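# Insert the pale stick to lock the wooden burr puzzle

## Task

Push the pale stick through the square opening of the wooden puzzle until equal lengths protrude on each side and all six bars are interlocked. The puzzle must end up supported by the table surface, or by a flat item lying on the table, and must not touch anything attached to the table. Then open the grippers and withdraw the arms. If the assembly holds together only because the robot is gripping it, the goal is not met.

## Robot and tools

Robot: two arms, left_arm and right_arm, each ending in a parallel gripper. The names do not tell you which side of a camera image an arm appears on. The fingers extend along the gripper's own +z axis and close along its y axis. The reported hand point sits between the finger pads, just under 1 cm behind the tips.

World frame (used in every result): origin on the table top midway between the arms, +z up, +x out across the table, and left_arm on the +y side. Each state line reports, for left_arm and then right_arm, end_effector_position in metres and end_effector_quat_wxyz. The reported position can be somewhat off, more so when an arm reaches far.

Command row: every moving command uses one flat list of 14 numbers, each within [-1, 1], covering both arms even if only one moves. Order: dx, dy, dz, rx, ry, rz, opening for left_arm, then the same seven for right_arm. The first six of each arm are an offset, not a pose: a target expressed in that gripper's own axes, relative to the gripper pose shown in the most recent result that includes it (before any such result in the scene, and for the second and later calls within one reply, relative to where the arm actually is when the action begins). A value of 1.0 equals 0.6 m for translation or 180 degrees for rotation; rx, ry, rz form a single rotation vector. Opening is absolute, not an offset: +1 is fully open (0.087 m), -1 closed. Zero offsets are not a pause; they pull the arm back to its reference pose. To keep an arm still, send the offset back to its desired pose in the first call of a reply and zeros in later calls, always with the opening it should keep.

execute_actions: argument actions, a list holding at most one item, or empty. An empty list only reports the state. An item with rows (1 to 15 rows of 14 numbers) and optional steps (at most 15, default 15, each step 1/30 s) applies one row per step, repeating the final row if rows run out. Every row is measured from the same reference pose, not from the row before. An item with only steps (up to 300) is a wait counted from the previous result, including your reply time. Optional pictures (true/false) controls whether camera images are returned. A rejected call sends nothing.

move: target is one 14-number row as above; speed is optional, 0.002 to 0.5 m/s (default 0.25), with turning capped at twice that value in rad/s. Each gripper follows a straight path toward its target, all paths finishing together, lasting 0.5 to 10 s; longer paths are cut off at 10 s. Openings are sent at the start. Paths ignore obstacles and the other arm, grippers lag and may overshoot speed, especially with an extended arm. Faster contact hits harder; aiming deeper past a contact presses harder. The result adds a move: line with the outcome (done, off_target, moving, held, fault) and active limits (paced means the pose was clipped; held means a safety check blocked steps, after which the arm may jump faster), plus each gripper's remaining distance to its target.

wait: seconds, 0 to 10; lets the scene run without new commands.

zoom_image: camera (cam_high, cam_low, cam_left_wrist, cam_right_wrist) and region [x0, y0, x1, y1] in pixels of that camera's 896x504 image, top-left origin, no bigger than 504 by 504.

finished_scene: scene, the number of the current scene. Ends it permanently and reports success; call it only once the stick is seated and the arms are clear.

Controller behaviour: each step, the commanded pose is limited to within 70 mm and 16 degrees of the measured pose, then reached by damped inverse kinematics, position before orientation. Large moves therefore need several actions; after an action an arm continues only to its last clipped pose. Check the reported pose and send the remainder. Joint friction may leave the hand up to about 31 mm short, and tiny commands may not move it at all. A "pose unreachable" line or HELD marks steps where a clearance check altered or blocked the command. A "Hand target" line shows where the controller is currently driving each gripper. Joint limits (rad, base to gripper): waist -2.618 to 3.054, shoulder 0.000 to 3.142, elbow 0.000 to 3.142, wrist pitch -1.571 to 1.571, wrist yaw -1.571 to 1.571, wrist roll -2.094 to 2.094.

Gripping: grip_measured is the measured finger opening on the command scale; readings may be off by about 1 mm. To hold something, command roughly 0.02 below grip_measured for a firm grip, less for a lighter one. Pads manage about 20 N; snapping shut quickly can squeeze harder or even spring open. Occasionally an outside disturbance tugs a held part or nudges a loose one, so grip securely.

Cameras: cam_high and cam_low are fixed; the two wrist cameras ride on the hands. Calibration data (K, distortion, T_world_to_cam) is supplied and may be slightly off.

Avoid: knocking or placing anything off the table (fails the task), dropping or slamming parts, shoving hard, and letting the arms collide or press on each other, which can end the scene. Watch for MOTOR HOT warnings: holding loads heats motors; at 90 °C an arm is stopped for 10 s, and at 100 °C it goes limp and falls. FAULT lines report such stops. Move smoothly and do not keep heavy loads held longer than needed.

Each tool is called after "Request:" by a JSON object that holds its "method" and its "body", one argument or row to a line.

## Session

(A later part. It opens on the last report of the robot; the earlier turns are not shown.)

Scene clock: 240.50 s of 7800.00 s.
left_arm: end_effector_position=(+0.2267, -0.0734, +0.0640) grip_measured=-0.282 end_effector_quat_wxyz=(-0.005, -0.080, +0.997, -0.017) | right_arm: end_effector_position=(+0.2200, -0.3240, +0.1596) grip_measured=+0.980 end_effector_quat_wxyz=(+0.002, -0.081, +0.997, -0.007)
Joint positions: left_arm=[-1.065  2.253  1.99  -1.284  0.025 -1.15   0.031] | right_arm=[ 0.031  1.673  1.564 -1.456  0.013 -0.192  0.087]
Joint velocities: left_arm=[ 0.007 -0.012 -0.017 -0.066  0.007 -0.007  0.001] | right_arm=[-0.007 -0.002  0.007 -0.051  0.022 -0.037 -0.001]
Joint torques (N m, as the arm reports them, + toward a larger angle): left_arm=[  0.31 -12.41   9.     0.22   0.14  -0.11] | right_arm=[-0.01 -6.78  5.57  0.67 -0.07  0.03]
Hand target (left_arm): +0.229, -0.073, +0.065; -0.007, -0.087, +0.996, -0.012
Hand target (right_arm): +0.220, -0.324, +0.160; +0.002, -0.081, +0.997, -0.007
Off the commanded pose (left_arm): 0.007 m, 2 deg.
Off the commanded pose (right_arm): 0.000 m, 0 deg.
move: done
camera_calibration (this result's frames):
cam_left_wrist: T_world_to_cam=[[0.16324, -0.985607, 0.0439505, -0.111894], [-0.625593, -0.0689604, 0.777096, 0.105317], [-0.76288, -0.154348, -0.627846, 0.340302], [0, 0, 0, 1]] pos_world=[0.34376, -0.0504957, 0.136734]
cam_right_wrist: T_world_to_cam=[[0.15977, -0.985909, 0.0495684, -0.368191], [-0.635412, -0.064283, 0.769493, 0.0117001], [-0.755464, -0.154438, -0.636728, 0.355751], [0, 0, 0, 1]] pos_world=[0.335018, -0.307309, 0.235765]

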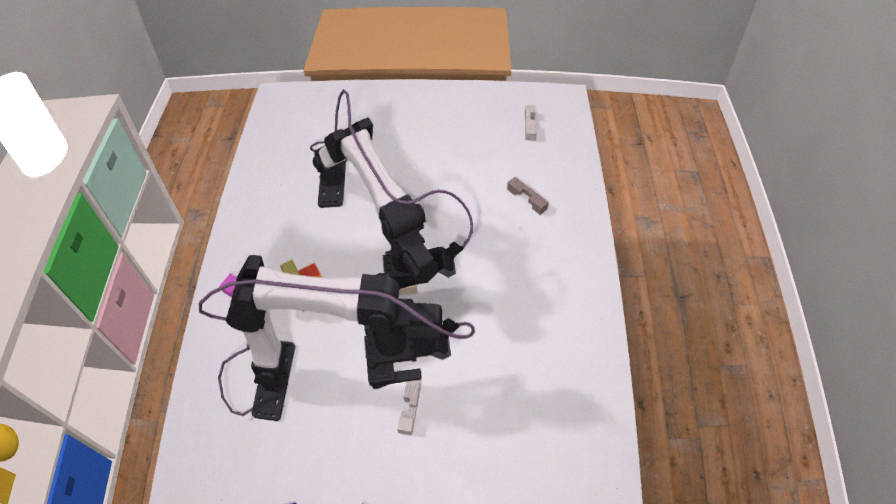

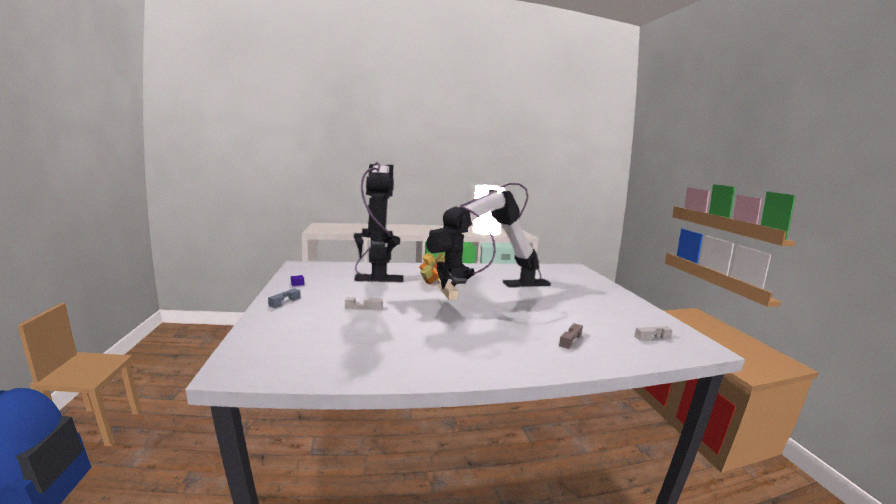

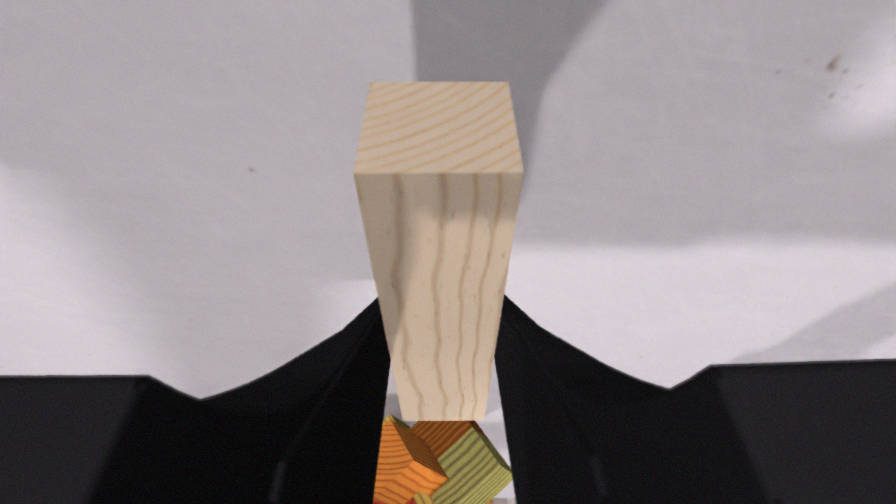

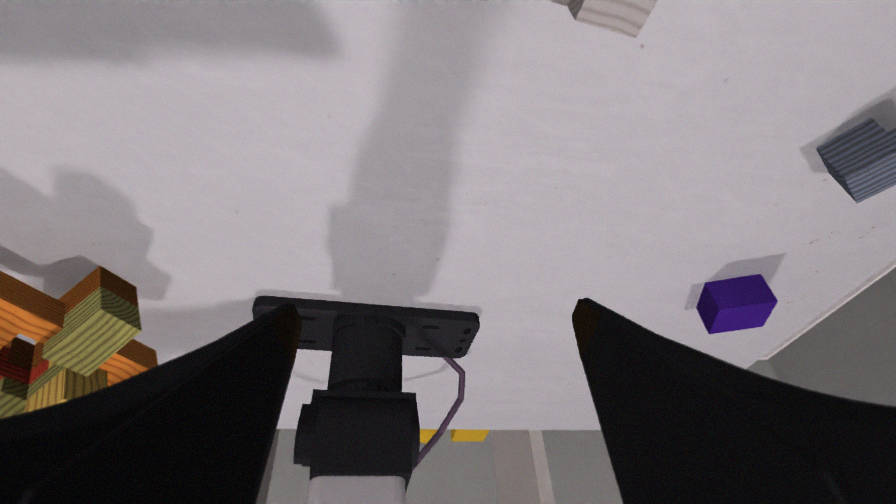

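Request:
{"method": "move", "body": {
  "target": [0,0,0.07,-0.0117,-0.0142,0,-0.31, 0,0,0,0,0,0,1],
  "speed": 0.06
}}

Scene clock: 249.93 s of 7800.00 s.
left_arm: end_effector_position=(+0.2268, -0.0723, +0.0306) grip_measured=-0.282 end_effector_quat_wxyz=(+0.009, -0.079, +0.997, +0.002) | right_arm: end_effector_position=(+0.2200, -0.3240, +0.1596) grip_measured=+0.980 end_effector_quat_wxyz=(+0.002, -0.081, +0.997, -0.007)
Joint positions: left_arm=[-1.081  2.283  1.913 -1.196 -0.018 -1.163  0.031] | right_arm=[ 0.031  1.673  1.564 -1.456  0.013 -0.192  0.087]
Joint velocities: left_arm=[-0.007  0.012  0.022 -0.007 -0.022  0.037 -0.001] | right_arm=[-0.002 -0.002 -0.012  0.007 -0.022  0.007  0.   ]
Joint torques (N m, as the arm reports them, + toward a larger angle): left_arm=[ -1.11 -12.81   5.43   0.76  -0.02  -0.09] | right_arm=[ 0.07 -6.85  5.71  0.64 -0.03  0.04]
Hand target (left_arm): +0.226, -0.074, +0.022; +0.015, -0.080, +0.997, +0.004
Hand target (right_arm): +0.220, -0.324, +0.160; +0.002, -0.081, +0.997, -0.007
Off the commanded pose (left_arm): 0.009 m, 1 deg.
Off the commanded pose (right_arm): 0.000 m, 0 deg.
After step 90, 5.43 s passed at rest.
move: done
camera_calibration (this result's frames):
cam_left_wrist: T_world_to_cam=[[0.160553, -0.986982, 0.00947187, -0.107832], [-0.645239, -0.0976899, 0.757709, 0.13432], [-0.74692, -0.127764, -0.652524, 0.31858], [0, 0, 0, 1]] pos_world=[0.341935, -0.0526031, 0.107127]
cam_right_wrist: T_world_to_cam=[[0.15977, -0.985909, 0.0495684, -0.368191], [-0.635412, -0.064283, 0.769493, 0.0117001], [-0.755464, -0.154438, -0.636728, 0.355751], [0, 0, 0, 1]] pos_world=[0.335018, -0.307309, 0.235765]

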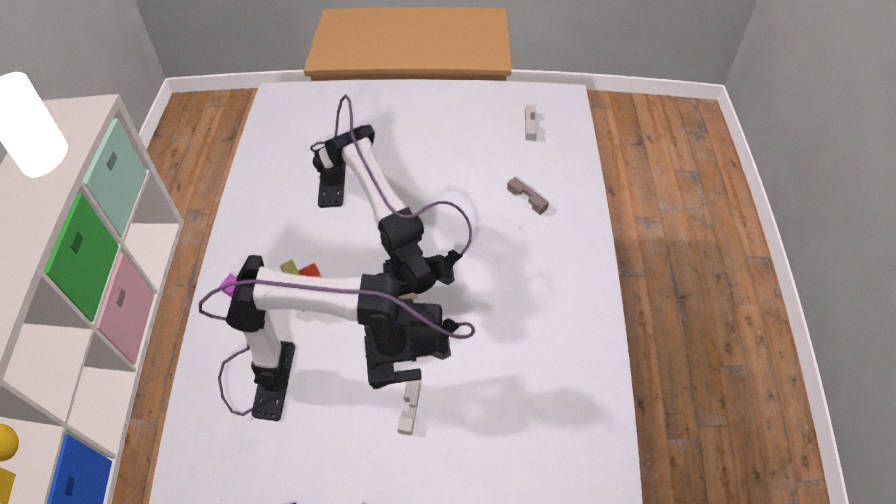

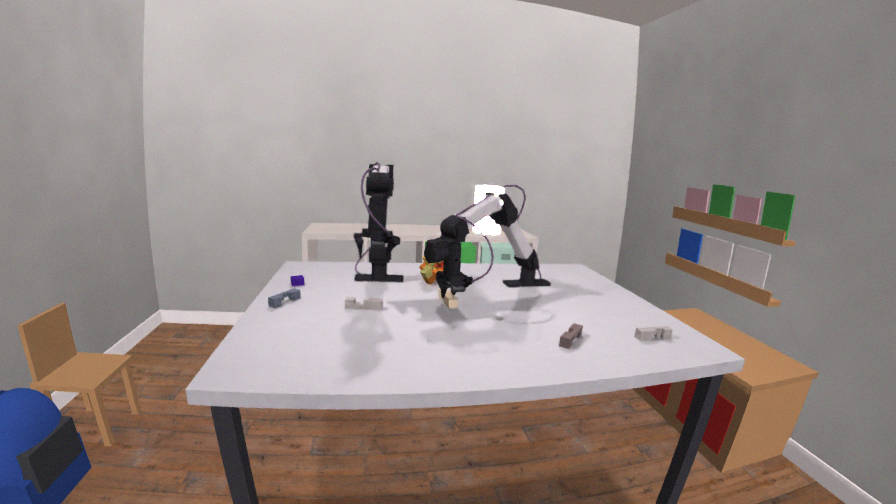

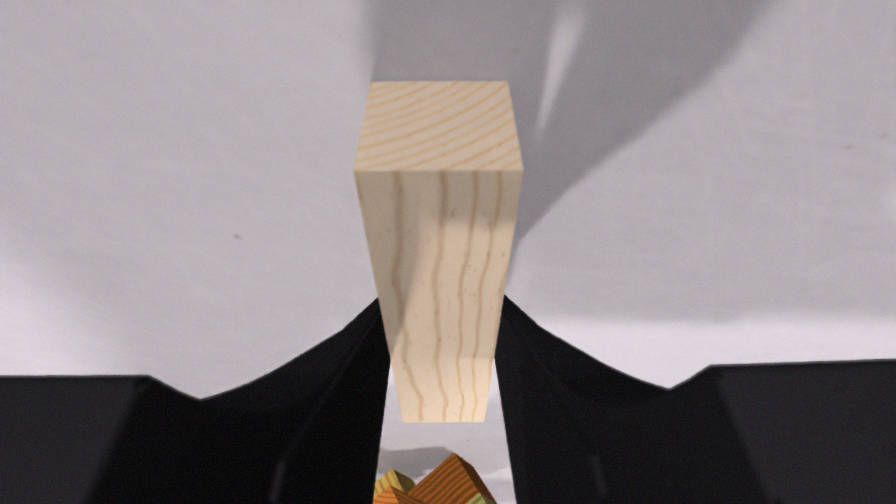

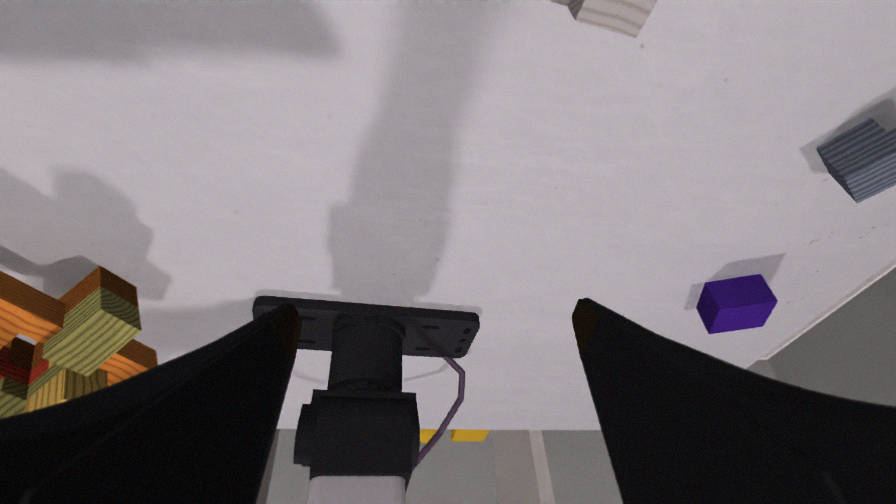

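Request:
{"method": "zoom_image", "body": {
  "camera": "cam_low",
  "region": [400, 240, 500, 320]
}}

Region (400, 240, 500, 320) of cam_low's 896x504 image, scaled by 5.040, with more detail than that image has; it fills the top 403 rows of this view, and the rest is white.

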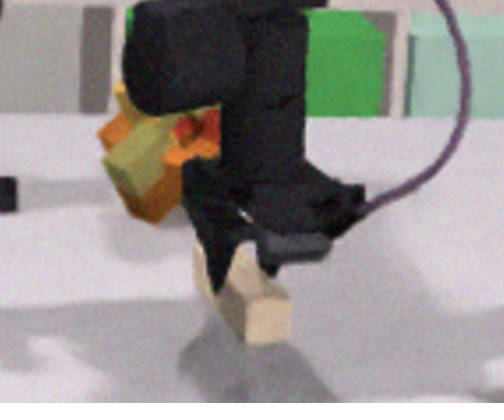

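Request:
{"method": "execute_actions", "body": {
  "actions": [
    {"rows": [[0,0,0,0,0,0,-0.27,0,0,0,0,0,0,1],[0,0,0,0,0,0,-0.24,0,0,0,0,0,0,1],[0,0,0,0,0,0,-0.2,0,0,0,0,0,0,1],[0,0,0,0,0,0,-0.1,0,0,0,0,0,0,1],[0,0,0,0,0,0,0.1,0,0,0,0,0,0,1],[0,0,0,0,0,0,0.3,0,0,0,0,0,0,1]], "steps": 12}
  ],
  "pictures": false
}}

Request:
{"method": "move", "body": {
  "target": [0,0,-0.17,0,0,0,0.4, 0,0,0,0,0,0,1],
  "speed": 0.25
}}

Scene clock: 334.43 s of 7800.00 s.
left_arm: end_effector_position=(+0.2268, -0.0723, +0.0306) grip_measured=+0.300 end_effector_quat_wxyz=(+0.009, -0.079, +0.997, +0.002) | right_arm: end_effector_position=(+0.2200, -0.3240, +0.1596) grip_measured=+0.980 end_effector_quat_wxyz=(+0.002, -0.081, +0.997, -0.007)
Joint positions: left_arm=[-1.081  2.283  1.913 -1.196 -0.018 -1.163  0.057] | right_arm=[ 0.031  1.673  1.564 -1.456  0.013 -0.192  0.087]
Joint velocities: left_arm=[-0.002  0.002  0.002 -0.037  0.037  0.007 -0.001] | right_arm=[-0.002 -0.032 -0.002 -0.007 -0.037 -0.051 -0.001]
Joint torques (N m, as the arm reports them, + toward a larger angle): left_arm=[ -0.26 -13.39   7.04   0.36   0.06   0.02] | right_arm=[-0.11 -6.75  5.53  0.67 -0.04  0.06]
Hand target (left_arm): +0.227, -0.072, +0.031; +0.009, -0.079, +0.997, +0.002
Hand target (right_arm): +0.220, -0.324, +0.160; +0.002, -0.081, +0.997, -0.007
Off the commanded pose (left_arm): 0.000 m, 0 deg.
Off the commanded pose (right_arm): 0.000 m, 0 deg.
Steps of this call (steps 1 to 90: nothing new was sent; then 81.10 s passed at rest; steps 91 to 102: all 12 steps of this action). Readings (end_effector_position):
91: left_arm (+0.2268, -0.0723, +0.0306) | right_arm (+0.2200, -0.3240, +0.1596)
92: left_arm (+0.2268, -0.0723, +0.0306) | right_arm (+0.2200, -0.3240, +0.1596)
94: left_arm (+0.2268, -0.0723, +0.0306) | right_arm (+0.2200, -0.3240, +0.1596)
98: left_arm (+0.2268, -0.0723, +0.0306) | right_arm (+0.2200, -0.3240, +0.1596)
102: the state above

Scene clock: 335.77 s of 7800.00 s.
left_arm: end_effector_position=(+0.2286, -0.0752, +0.1329) grip_measured=+0.400 end_effector_quat_wxyz=(+0.022, -0.079, +0.996, -0.022) | right_arm: end_effector_position=(+0.2200, -0.3240, +0.1596) grip_measured=+0.980 end_effector_quat_wxyz=(+0.002, -0.081, +0.997, -0.007)
Joint positions: left_arm=[-1.081  2.269  2.301 -1.544 -0.018 -1.163  0.061] | right_arm=[ 0.031  1.673  1.564 -1.456  0.013 -0.192  0.087]
Joint velocities: left_arm=[-0.007 -0.012 -0.002  0.007 -0.022 -0.066  0.001] | right_arm=[ 0.007 -0.007 -0.002 -0.007 -0.007 -0.022 -0.001]
Joint torques (N m, as the arm reports them, + toward a larger angle): left_arm=[ -0.97 -12.84   7.66   0.33   0.14  -0.05] | right_arm=[-0.08 -7.08  5.44  0.61 -0.04  0.14]
Hand target (left_arm): +0.224, -0.074, +0.133; +0.016, -0.080, +0.997, -0.014
Hand target (right_arm): +0.220, -0.324, +0.160; +0.002, -0.081, +0.997, -0.007
Off the commanded pose (left_arm): 0.004 m, 3 deg.
Off the commanded pose (right_arm): 0.000 m, 0 deg.
joint sent to its limit (left arm) — the command would take joint 4 (wrist pitch) past its lower limit, so that joint was sent only as far as its limit.
move: off_target (left_arm)
camera_calibration (this result's frames):
cam_left_wrist: T_world_to_cam=[[0.15958, -0.985448, 0.0585428, -0.118135], [-0.666699, -0.0638479, 0.742587, 0.0671829], [-0.728043, -0.157533, -0.667186, 0.381716], [0, 0, 0, 1]] pos_world=[0.341548, -0.0519936, 0.211702]
cam_right_wrist: T_world_to_cam=[[0.15977, -0.985909, 0.0495684, -0.368191], [-0.635412, -0.064283, 0.769493, 0.0117001], [-0.755464, -0.154438, -0.636728, 0.355751], [0, 0, 0, 1]] pos_world=[0.335018, -0.307309, 0.235765]

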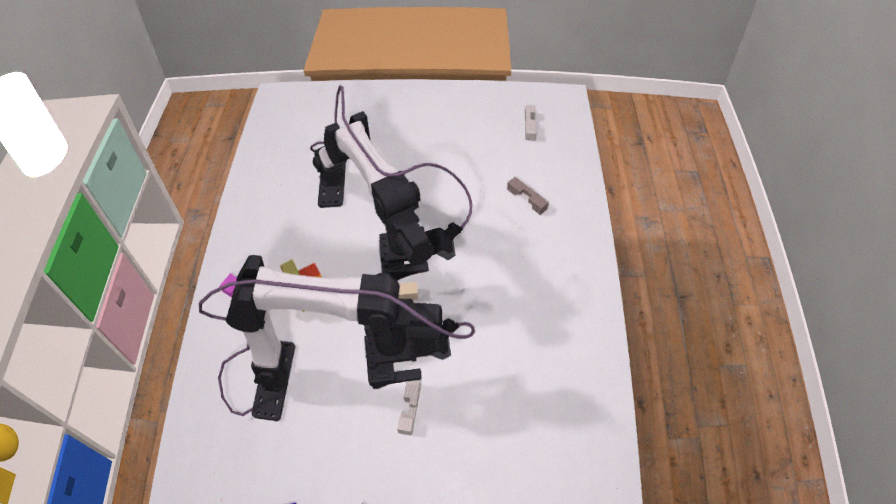

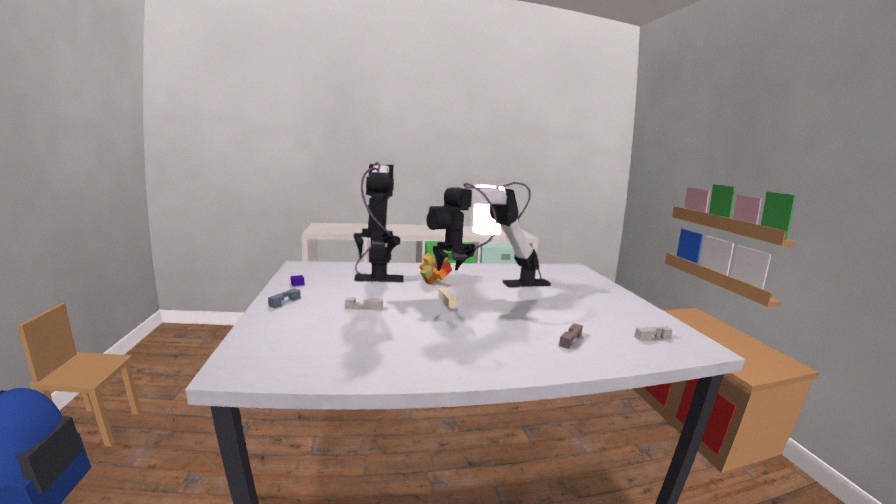

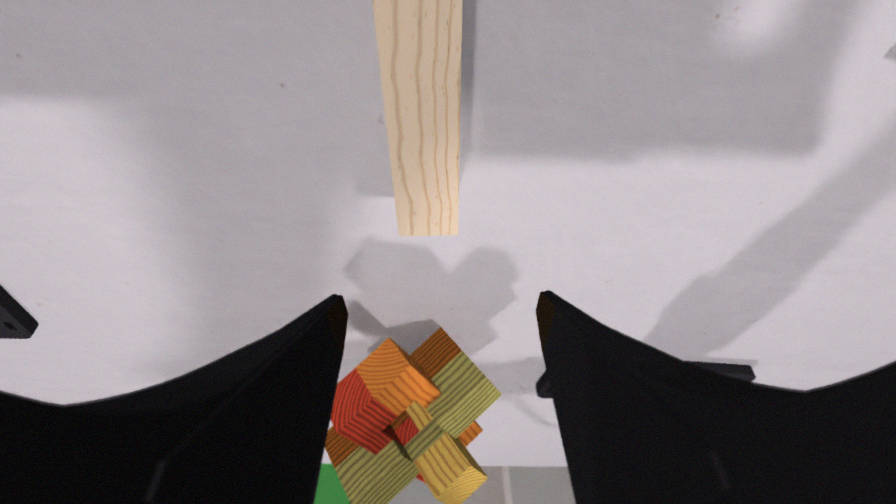

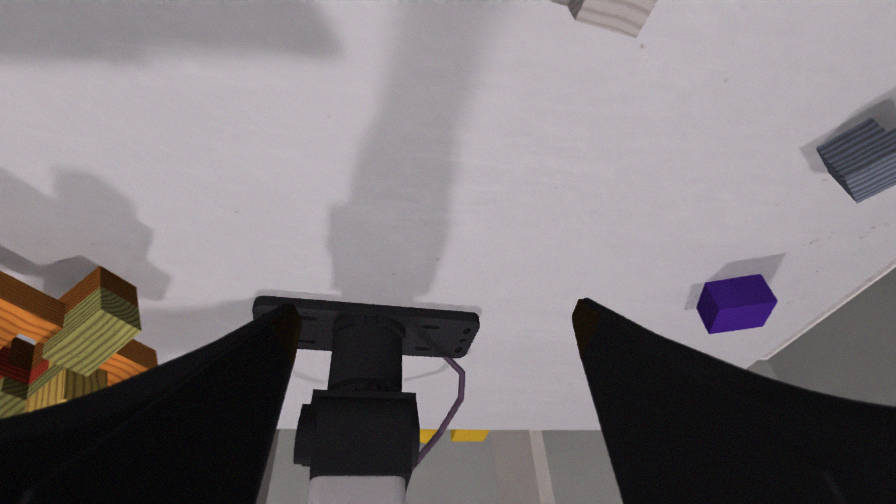

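Request:
{"method": "move", "body": {
  "target": [0.4667,0.2477,-0.1258,0.1407,-0.2079,0.3447,0.4, 0,0,0,0,0,0,1],
  "speed": 0.25
}}

Scene clock: 346.87 s of 7800.00 s.
left_arm: end_effector_position=(-0.0772, +0.0294, +0.1915) grip_measured=+0.400 end_effector_quat_wxyz=(+0.328, +0.436, +0.814, -0.198) | right_arm: end_effector_position=(+0.2200, -0.3240, +0.1596) grip_measured=+0.980 end_effector_quat_wxyz=(+0.002, -0.081, +0.997, -0.007)
Joint positions: left_arm=[-2.305  1.39   1.314 -1.142 -0.718 -1.113  0.061] | right_arm=[ 0.031  1.673  1.564 -1.456  0.013 -0.192  0.087]
Joint velocities: left_arm=[-0.012  0.022 -0.007  0.066 -0.022 -0.022  0.001] | right_arm=[ 0.002 -0.007  0.002  0.022 -0.051 -0.007 -0.   ]
Joint torques (N m, as the arm reports them, + toward a larger angle): left_arm=[-0.78 -5.13  7.1   0.92 -0.24 -0.04] | right_arm=[ 0.13 -6.85  5.54  0.62 -0.09  0.02]
Hand target (left_arm): -0.074, +0.034, +0.189; +0.334, +0.438, +0.813, -0.188
Hand target (right_arm): +0.220, -0.324, +0.160; +0.002, -0.081, +0.997, -0.007
Off the commanded pose (left_arm): 0.003 m, 3 deg.
Off the commanded pose (right_arm): 0.000 m, 0 deg.
After step 90, 4.87 s passed at rest.
move: off_target (left_arm)
camera_calibration (this result's frames):
cam_left_wrist: T_world_to_cam=[[-0.842649, -0.536312, 0.0480943, -0.058253], [-0.530817, 0.842361, 0.0930642, -0.0653355], [-0.0904242, 0.0528912, -0.994498, 0.320333], [0, 0, 0, 1]] pos_world=[-0.0548021, 0.00685157, 0.327453]
cam_right_wrist: T_world_to_cam=[[0.15977, -0.985909, 0.0495684, -0.368191], [-0.635412, -0.064283, 0.769493, 0.0117001], [-0.755464, -0.154438, -0.636728, 0.355751], [0, 0, 0, 1]] pos_world=[0.335018, -0.307309, 0.235765]

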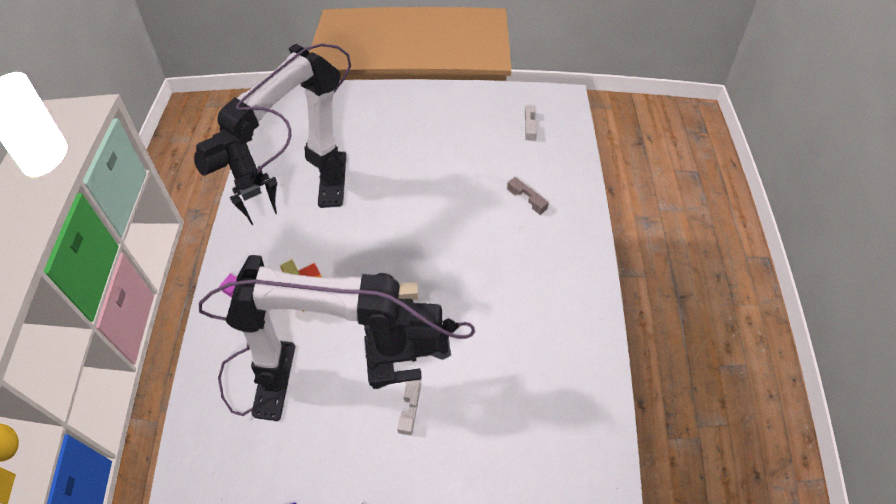

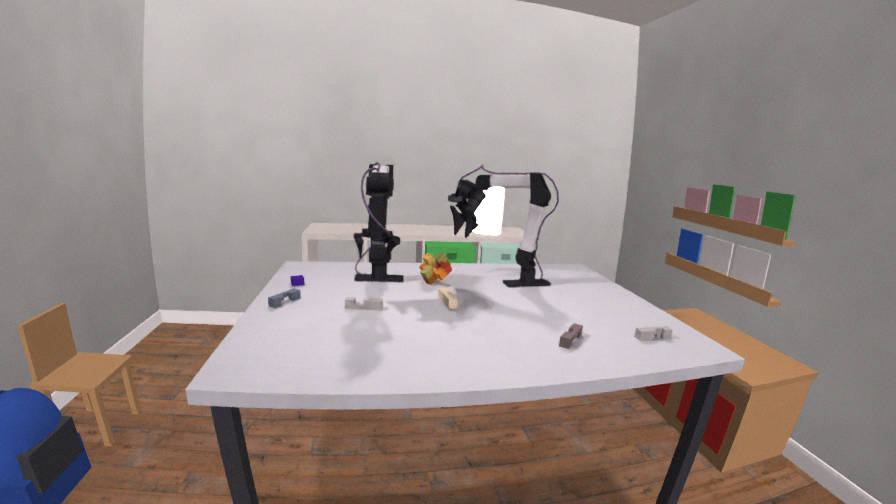

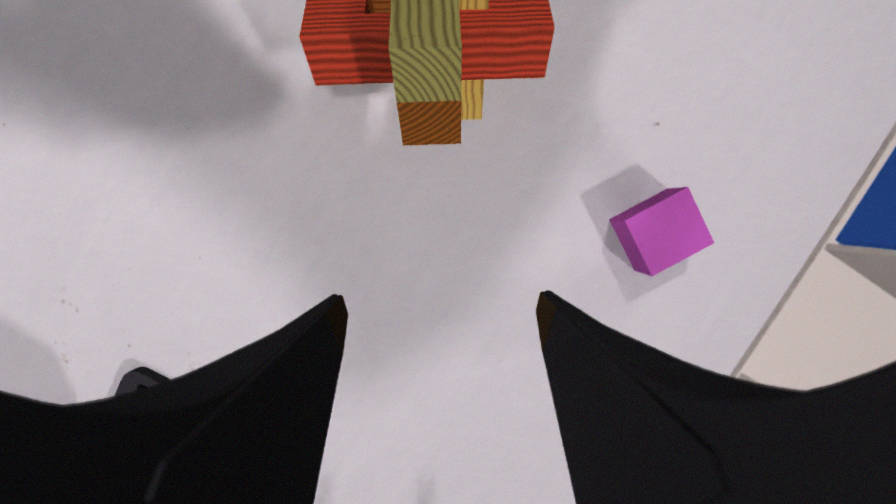

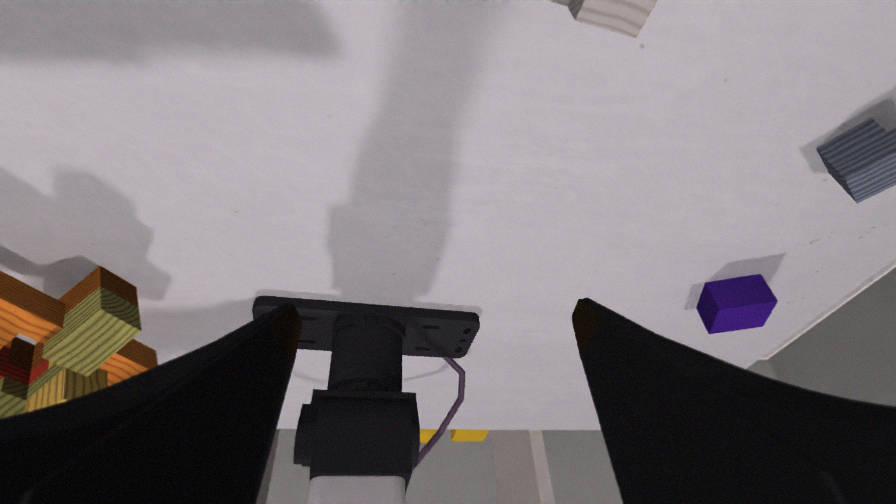

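Request:
{"method": "zoom_image", "body": {
  "camera": "cam_left_wrist",
  "region": [290, 0, 570, 160]
}}

Region (290, 0, 570, 160) of cam_left_wrist's 896x504 image, scaled by 1.800, with more detail than that image has; it fills the top 288 rows of this view, and the rest is white.

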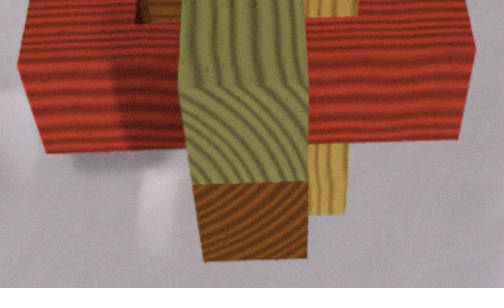

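Request:
{"method": "move", "body": {
  "target": [0.0197,0.012,0.1709,-0.0149,-0.0072,0.0017,0.4, -0.1433,0.4133,0.0778,0,0,0,0.4],
  "speed": 0.2
}}

Scene clock: 397.77 s of 7800.00 s.
left_arm: end_effector_position=(-0.0393, -0.0233, +0.1216) grip_measured=+0.400 end_effector_quat_wxyz=(+0.353, +0.423, +0.812, -0.192) | right_arm: end_effector_position=(+0.2647, -0.0702, +0.1065) grip_measured=+0.400 end_effector_quat_wxyz=(+0.002, -0.086, +0.996, -0.012)
Joint positions: left_arm=[-2.108  1.461  1.063 -0.679 -0.694 -0.891  0.061] | right_arm=[ 0.687  2.182  2.047 -1.444  0.022  0.454  0.061]
Joint velocities: left_arm=[-0.002 -0.002 -0.002  0.022 -0.007  0.007 -0.001] | right_arm=[-0.002  0.007 -0.007 -0.037  0.007  0.007  0.001]
Joint torques (N m, as the arm reports them, + toward a larger angle): left_arm=[ 0.45 -5.32  6.42  1.63  0.01  0.05] | right_arm=[ -0.09 -10.16   6.92   0.43   0.08   0.18]
Hand target (left_arm): -0.038, -0.022, +0.112; +0.349, +0.428, +0.813, -0.184
Hand target (right_arm): +0.266, -0.071, +0.107; +0.000, -0.081, +0.997, -0.017
Off the commanded pose (left_arm): 0.011 m, 1 deg.
Off the commanded pose (right_arm): 0.005 m, 1 deg.
After step 90, 46.00 s passed at rest.
move: off_target (left_arm)
camera_calibration (this result's frames):
cam_left_wrist: T_world_to_cam=[[-0.825634, -0.563659, 0.024834, -0.0483383], [-0.562056, 0.82553, 0.0509332, 0.00924696], [-0.0492101, 0.0280941, -0.998393, 0.258625], [0, 0, 0, 1]] pos_world=[-0.0219855, -0.0421458, 0.258938]
cam_right_wrist: T_world_to_cam=[[0.168508, -0.983923, 0.0591616, -0.125702], [-0.635014, -0.062456, 0.769972, 0.097264], [-0.753898, -0.167315, -0.635329, 0.393501], [0, 0, 0, 1]] pos_world=[0.379606, -0.0517677, 0.182549]

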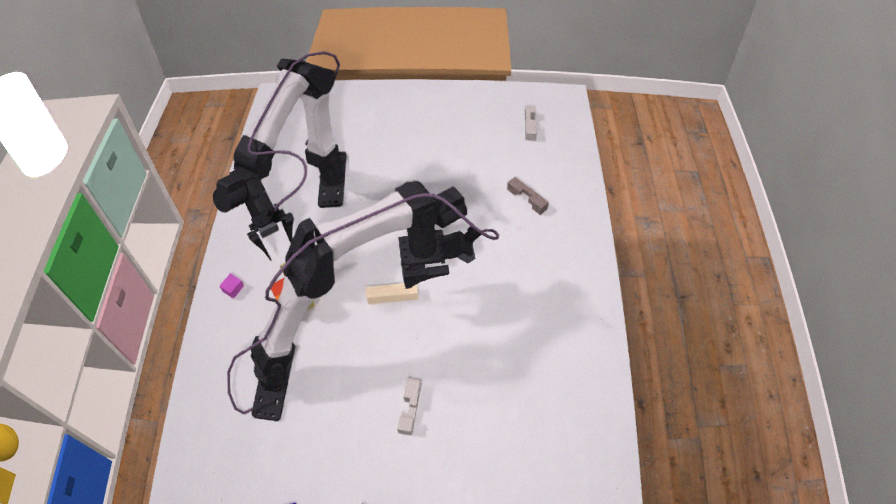

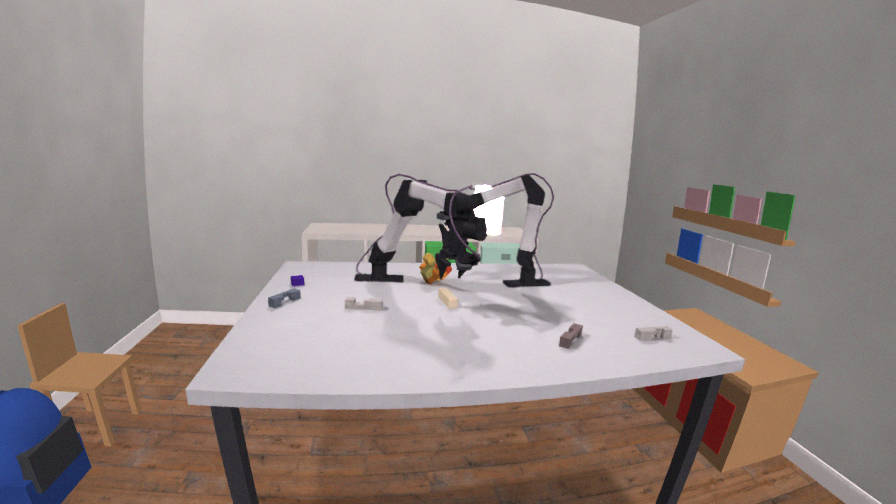

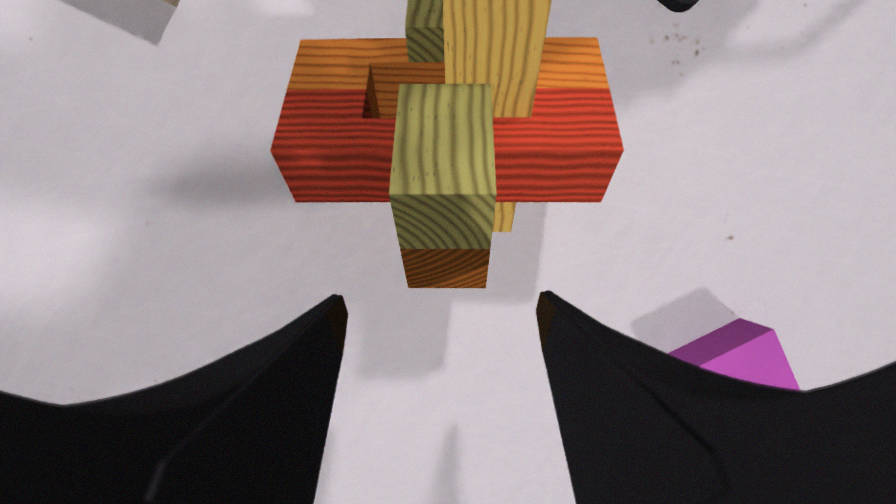

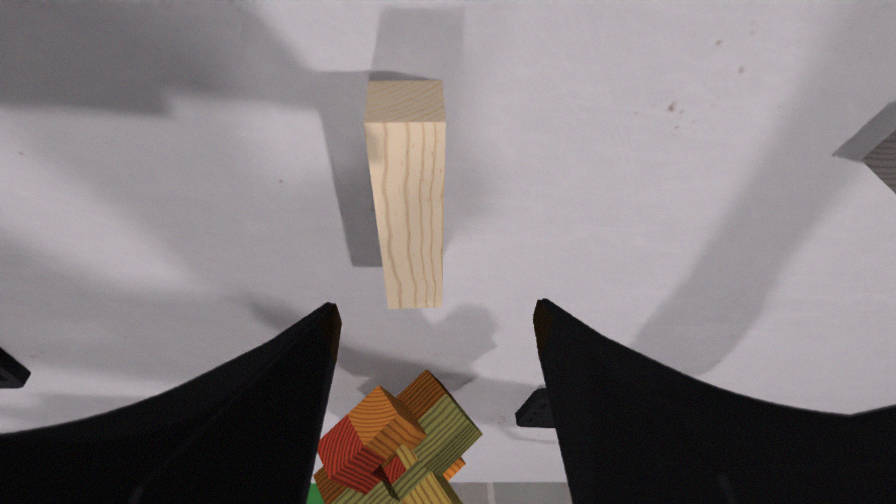

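Request:
{"method": "zoom_image", "body": {
  "camera": "cam_left_wrist",
  "region": [260, 20, 640, 310]
}}

Request:
{"method": "zoom_image", "body": {
  "camera": "cam_right_wrist",
  "region": [300, 60, 580, 340]
}}

Region (260, 20, 640, 310) of cam_left_wrist's 896x504 image, scaled by 1.326, with more detail than that image has; it fills the top 385 rows of this view, and the rest is white.

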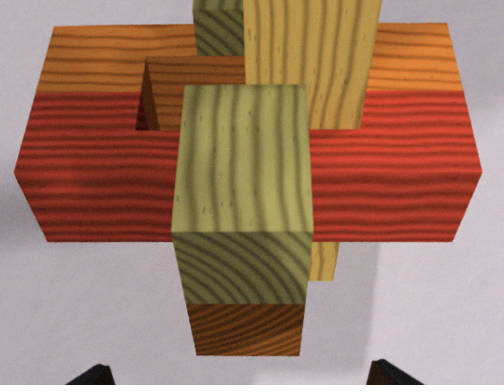

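Region (300, 60, 580, 340) of cam_right_wrist's 896x504 image, scaled by 1.800, with more detail than that image has.

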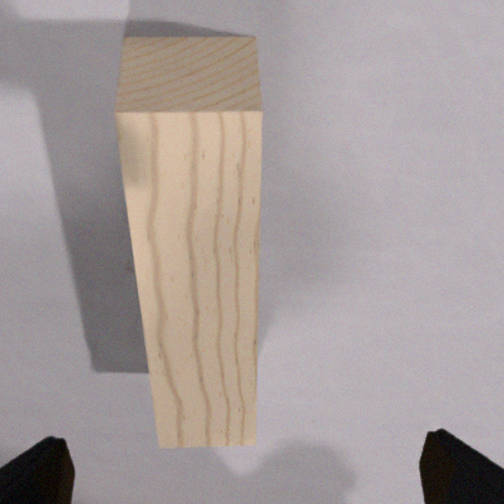

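Request:
{"method": "move", "body": {
  "target": [0.0168,0,0.0885,0,0,0,0.4, 0.0063,0.015,0.157,-0.0077,0.0007,0.0087,0.4],
  "speed": 0.1
}}

Scene clock: 437.13 s of 7800.00 s.
left_arm: end_effector_position=(-0.0228, -0.0521, +0.0895) grip_measured=+0.400 end_effector_quat_wxyz=(+0.358, +0.417, +0.811, -0.201) | right_arm: end_effector_position=(+0.2649, -0.0652, +0.0217) grip_measured=+0.400 end_effector_quat_wxyz=(+0.007, -0.074, +0.997, +0.002)
Joint positions: left_arm=[-2.019  1.541  0.985 -0.438 -0.659 -0.792  0.061] | right_arm=[ 0.687  2.192  1.726 -1.091  0.004  0.478  0.061]
Joint velocities: left_arm=[ 0.012  0.002  0.002  0.037 -0.022  0.066 -0.   ] | right_arm=[-0.002 -0.002  0.002  0.007  0.066  0.007  0.001]
Joint torques (N m, as the arm reports them, + toward a larger angle): left_arm=[ 0.33 -5.88  6.14  1.7  -0.02  0.09] | right_arm=[  0.43 -10.13   4.1    0.89  -0.05   0.1 ]
Hand target (left_arm): -0.021, -0.050, +0.079; +0.354, +0.423, +0.812, -0.193
Hand target (right_arm): +0.261, -0.065, +0.012; -0.000, -0.072, +0.997, +0.000
Off the commanded pose (left_arm): 0.011 m, 1 deg.
Off the commanded pose (right_arm): 0.011 m, 1 deg.
After step 90, 34.87 s passed at rest.
move: off_target (left_arm, right_arm)
camera_calibration (this result's frames):
cam_left_wrist: T_world_to_cam=[[-0.8232, -0.566479, 0.0380002, -0.0514325], [-0.56558, 0.824061, 0.0322978, 0.0454751], [-0.0496105, 0.00509539, -0.998756, 0.226991], [0, 0, 0, 1]] pos_world=[-0.00535822, -0.0677662, 0.227195]
cam_right_wrist: T_world_to_cam=[[0.145217, -0.988843, 0.0331887, -0.10937], [-0.642805, -0.068793, 0.762935, 0.1648], [-0.75214, -0.132125, -0.645623, 0.342665], [0, 0, 0, 1]] pos_world=[0.379549, -0.0515379, 0.0991303]

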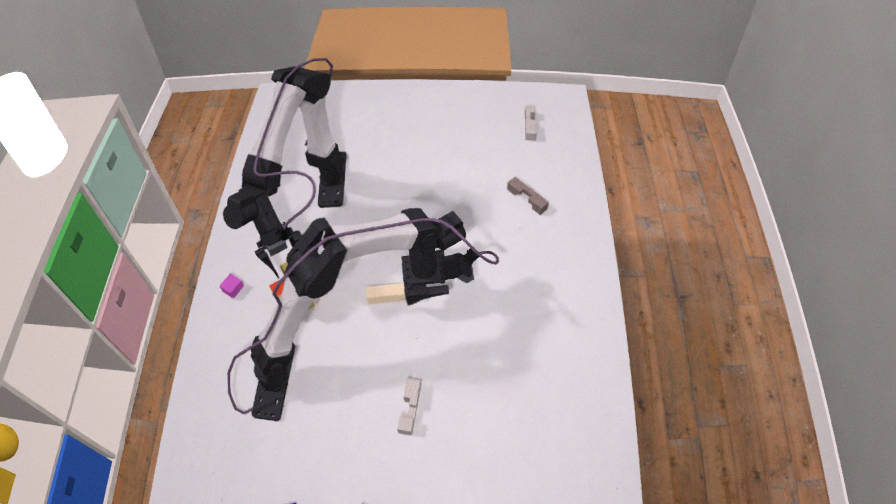

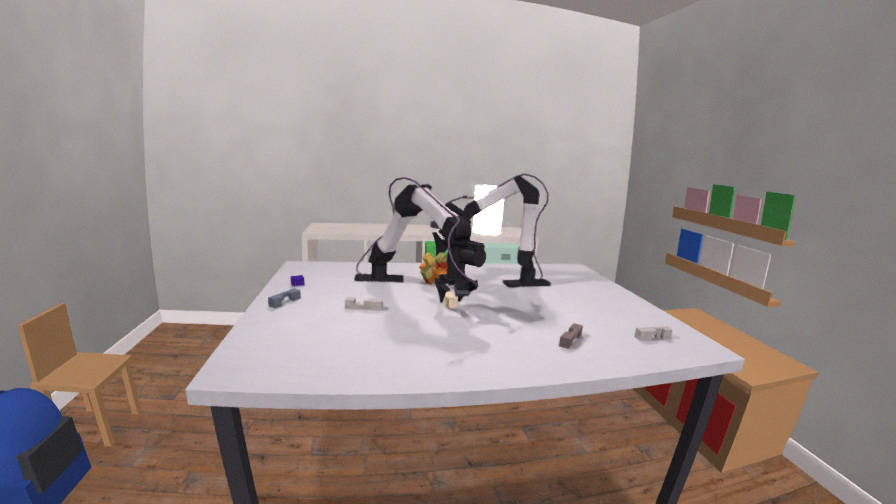

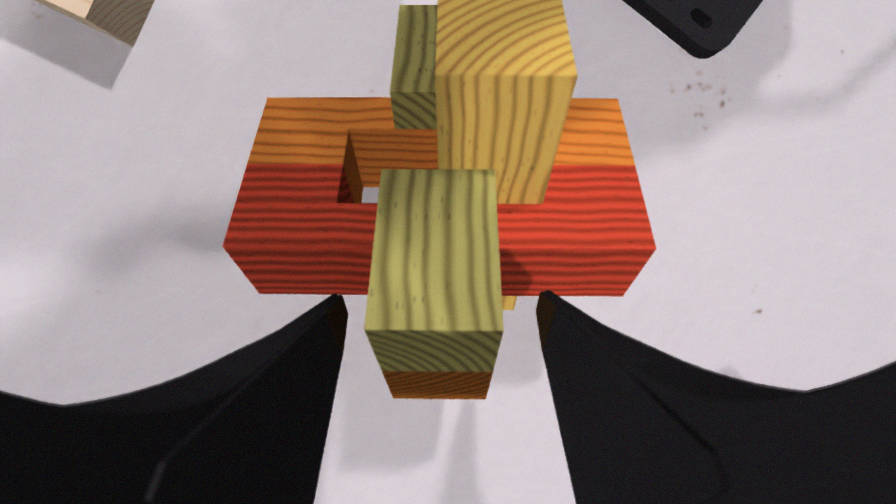

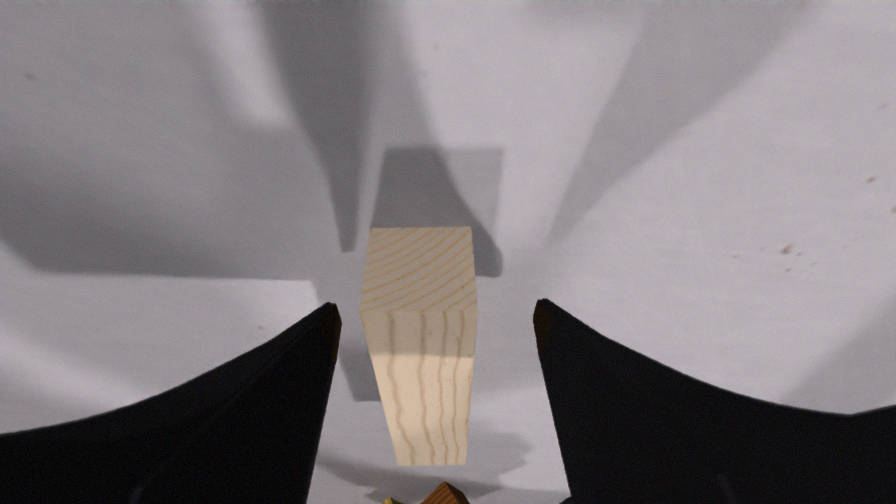

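Request:
{"method": "zoom_image", "body": {
  "camera": "cam_left_wrist",
  "region": [310, 250, 570, 420]
}}

Request:
{"method": "zoom_image", "body": {
  "camera": "cam_right_wrist",
  "region": [300, 200, 580, 480]
}}

Region (310, 250, 570, 420) of cam_left_wrist's 896x504 image, scaled by 1.938, with more detail than that image has; it fills the top 330 rows of this view, and the rest is white.

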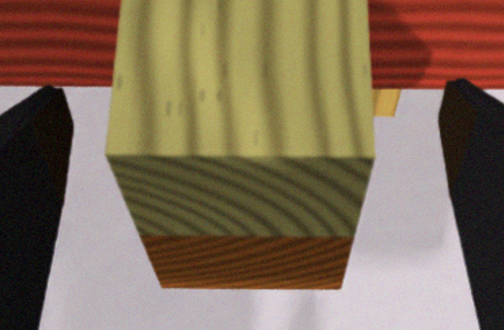

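Region (300, 200, 580, 480) of cam_right_wrist's 896x504 image, scaled by 1.800, with more detail than that image has.

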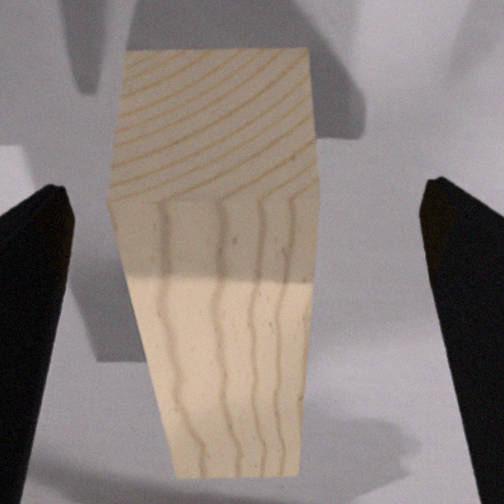

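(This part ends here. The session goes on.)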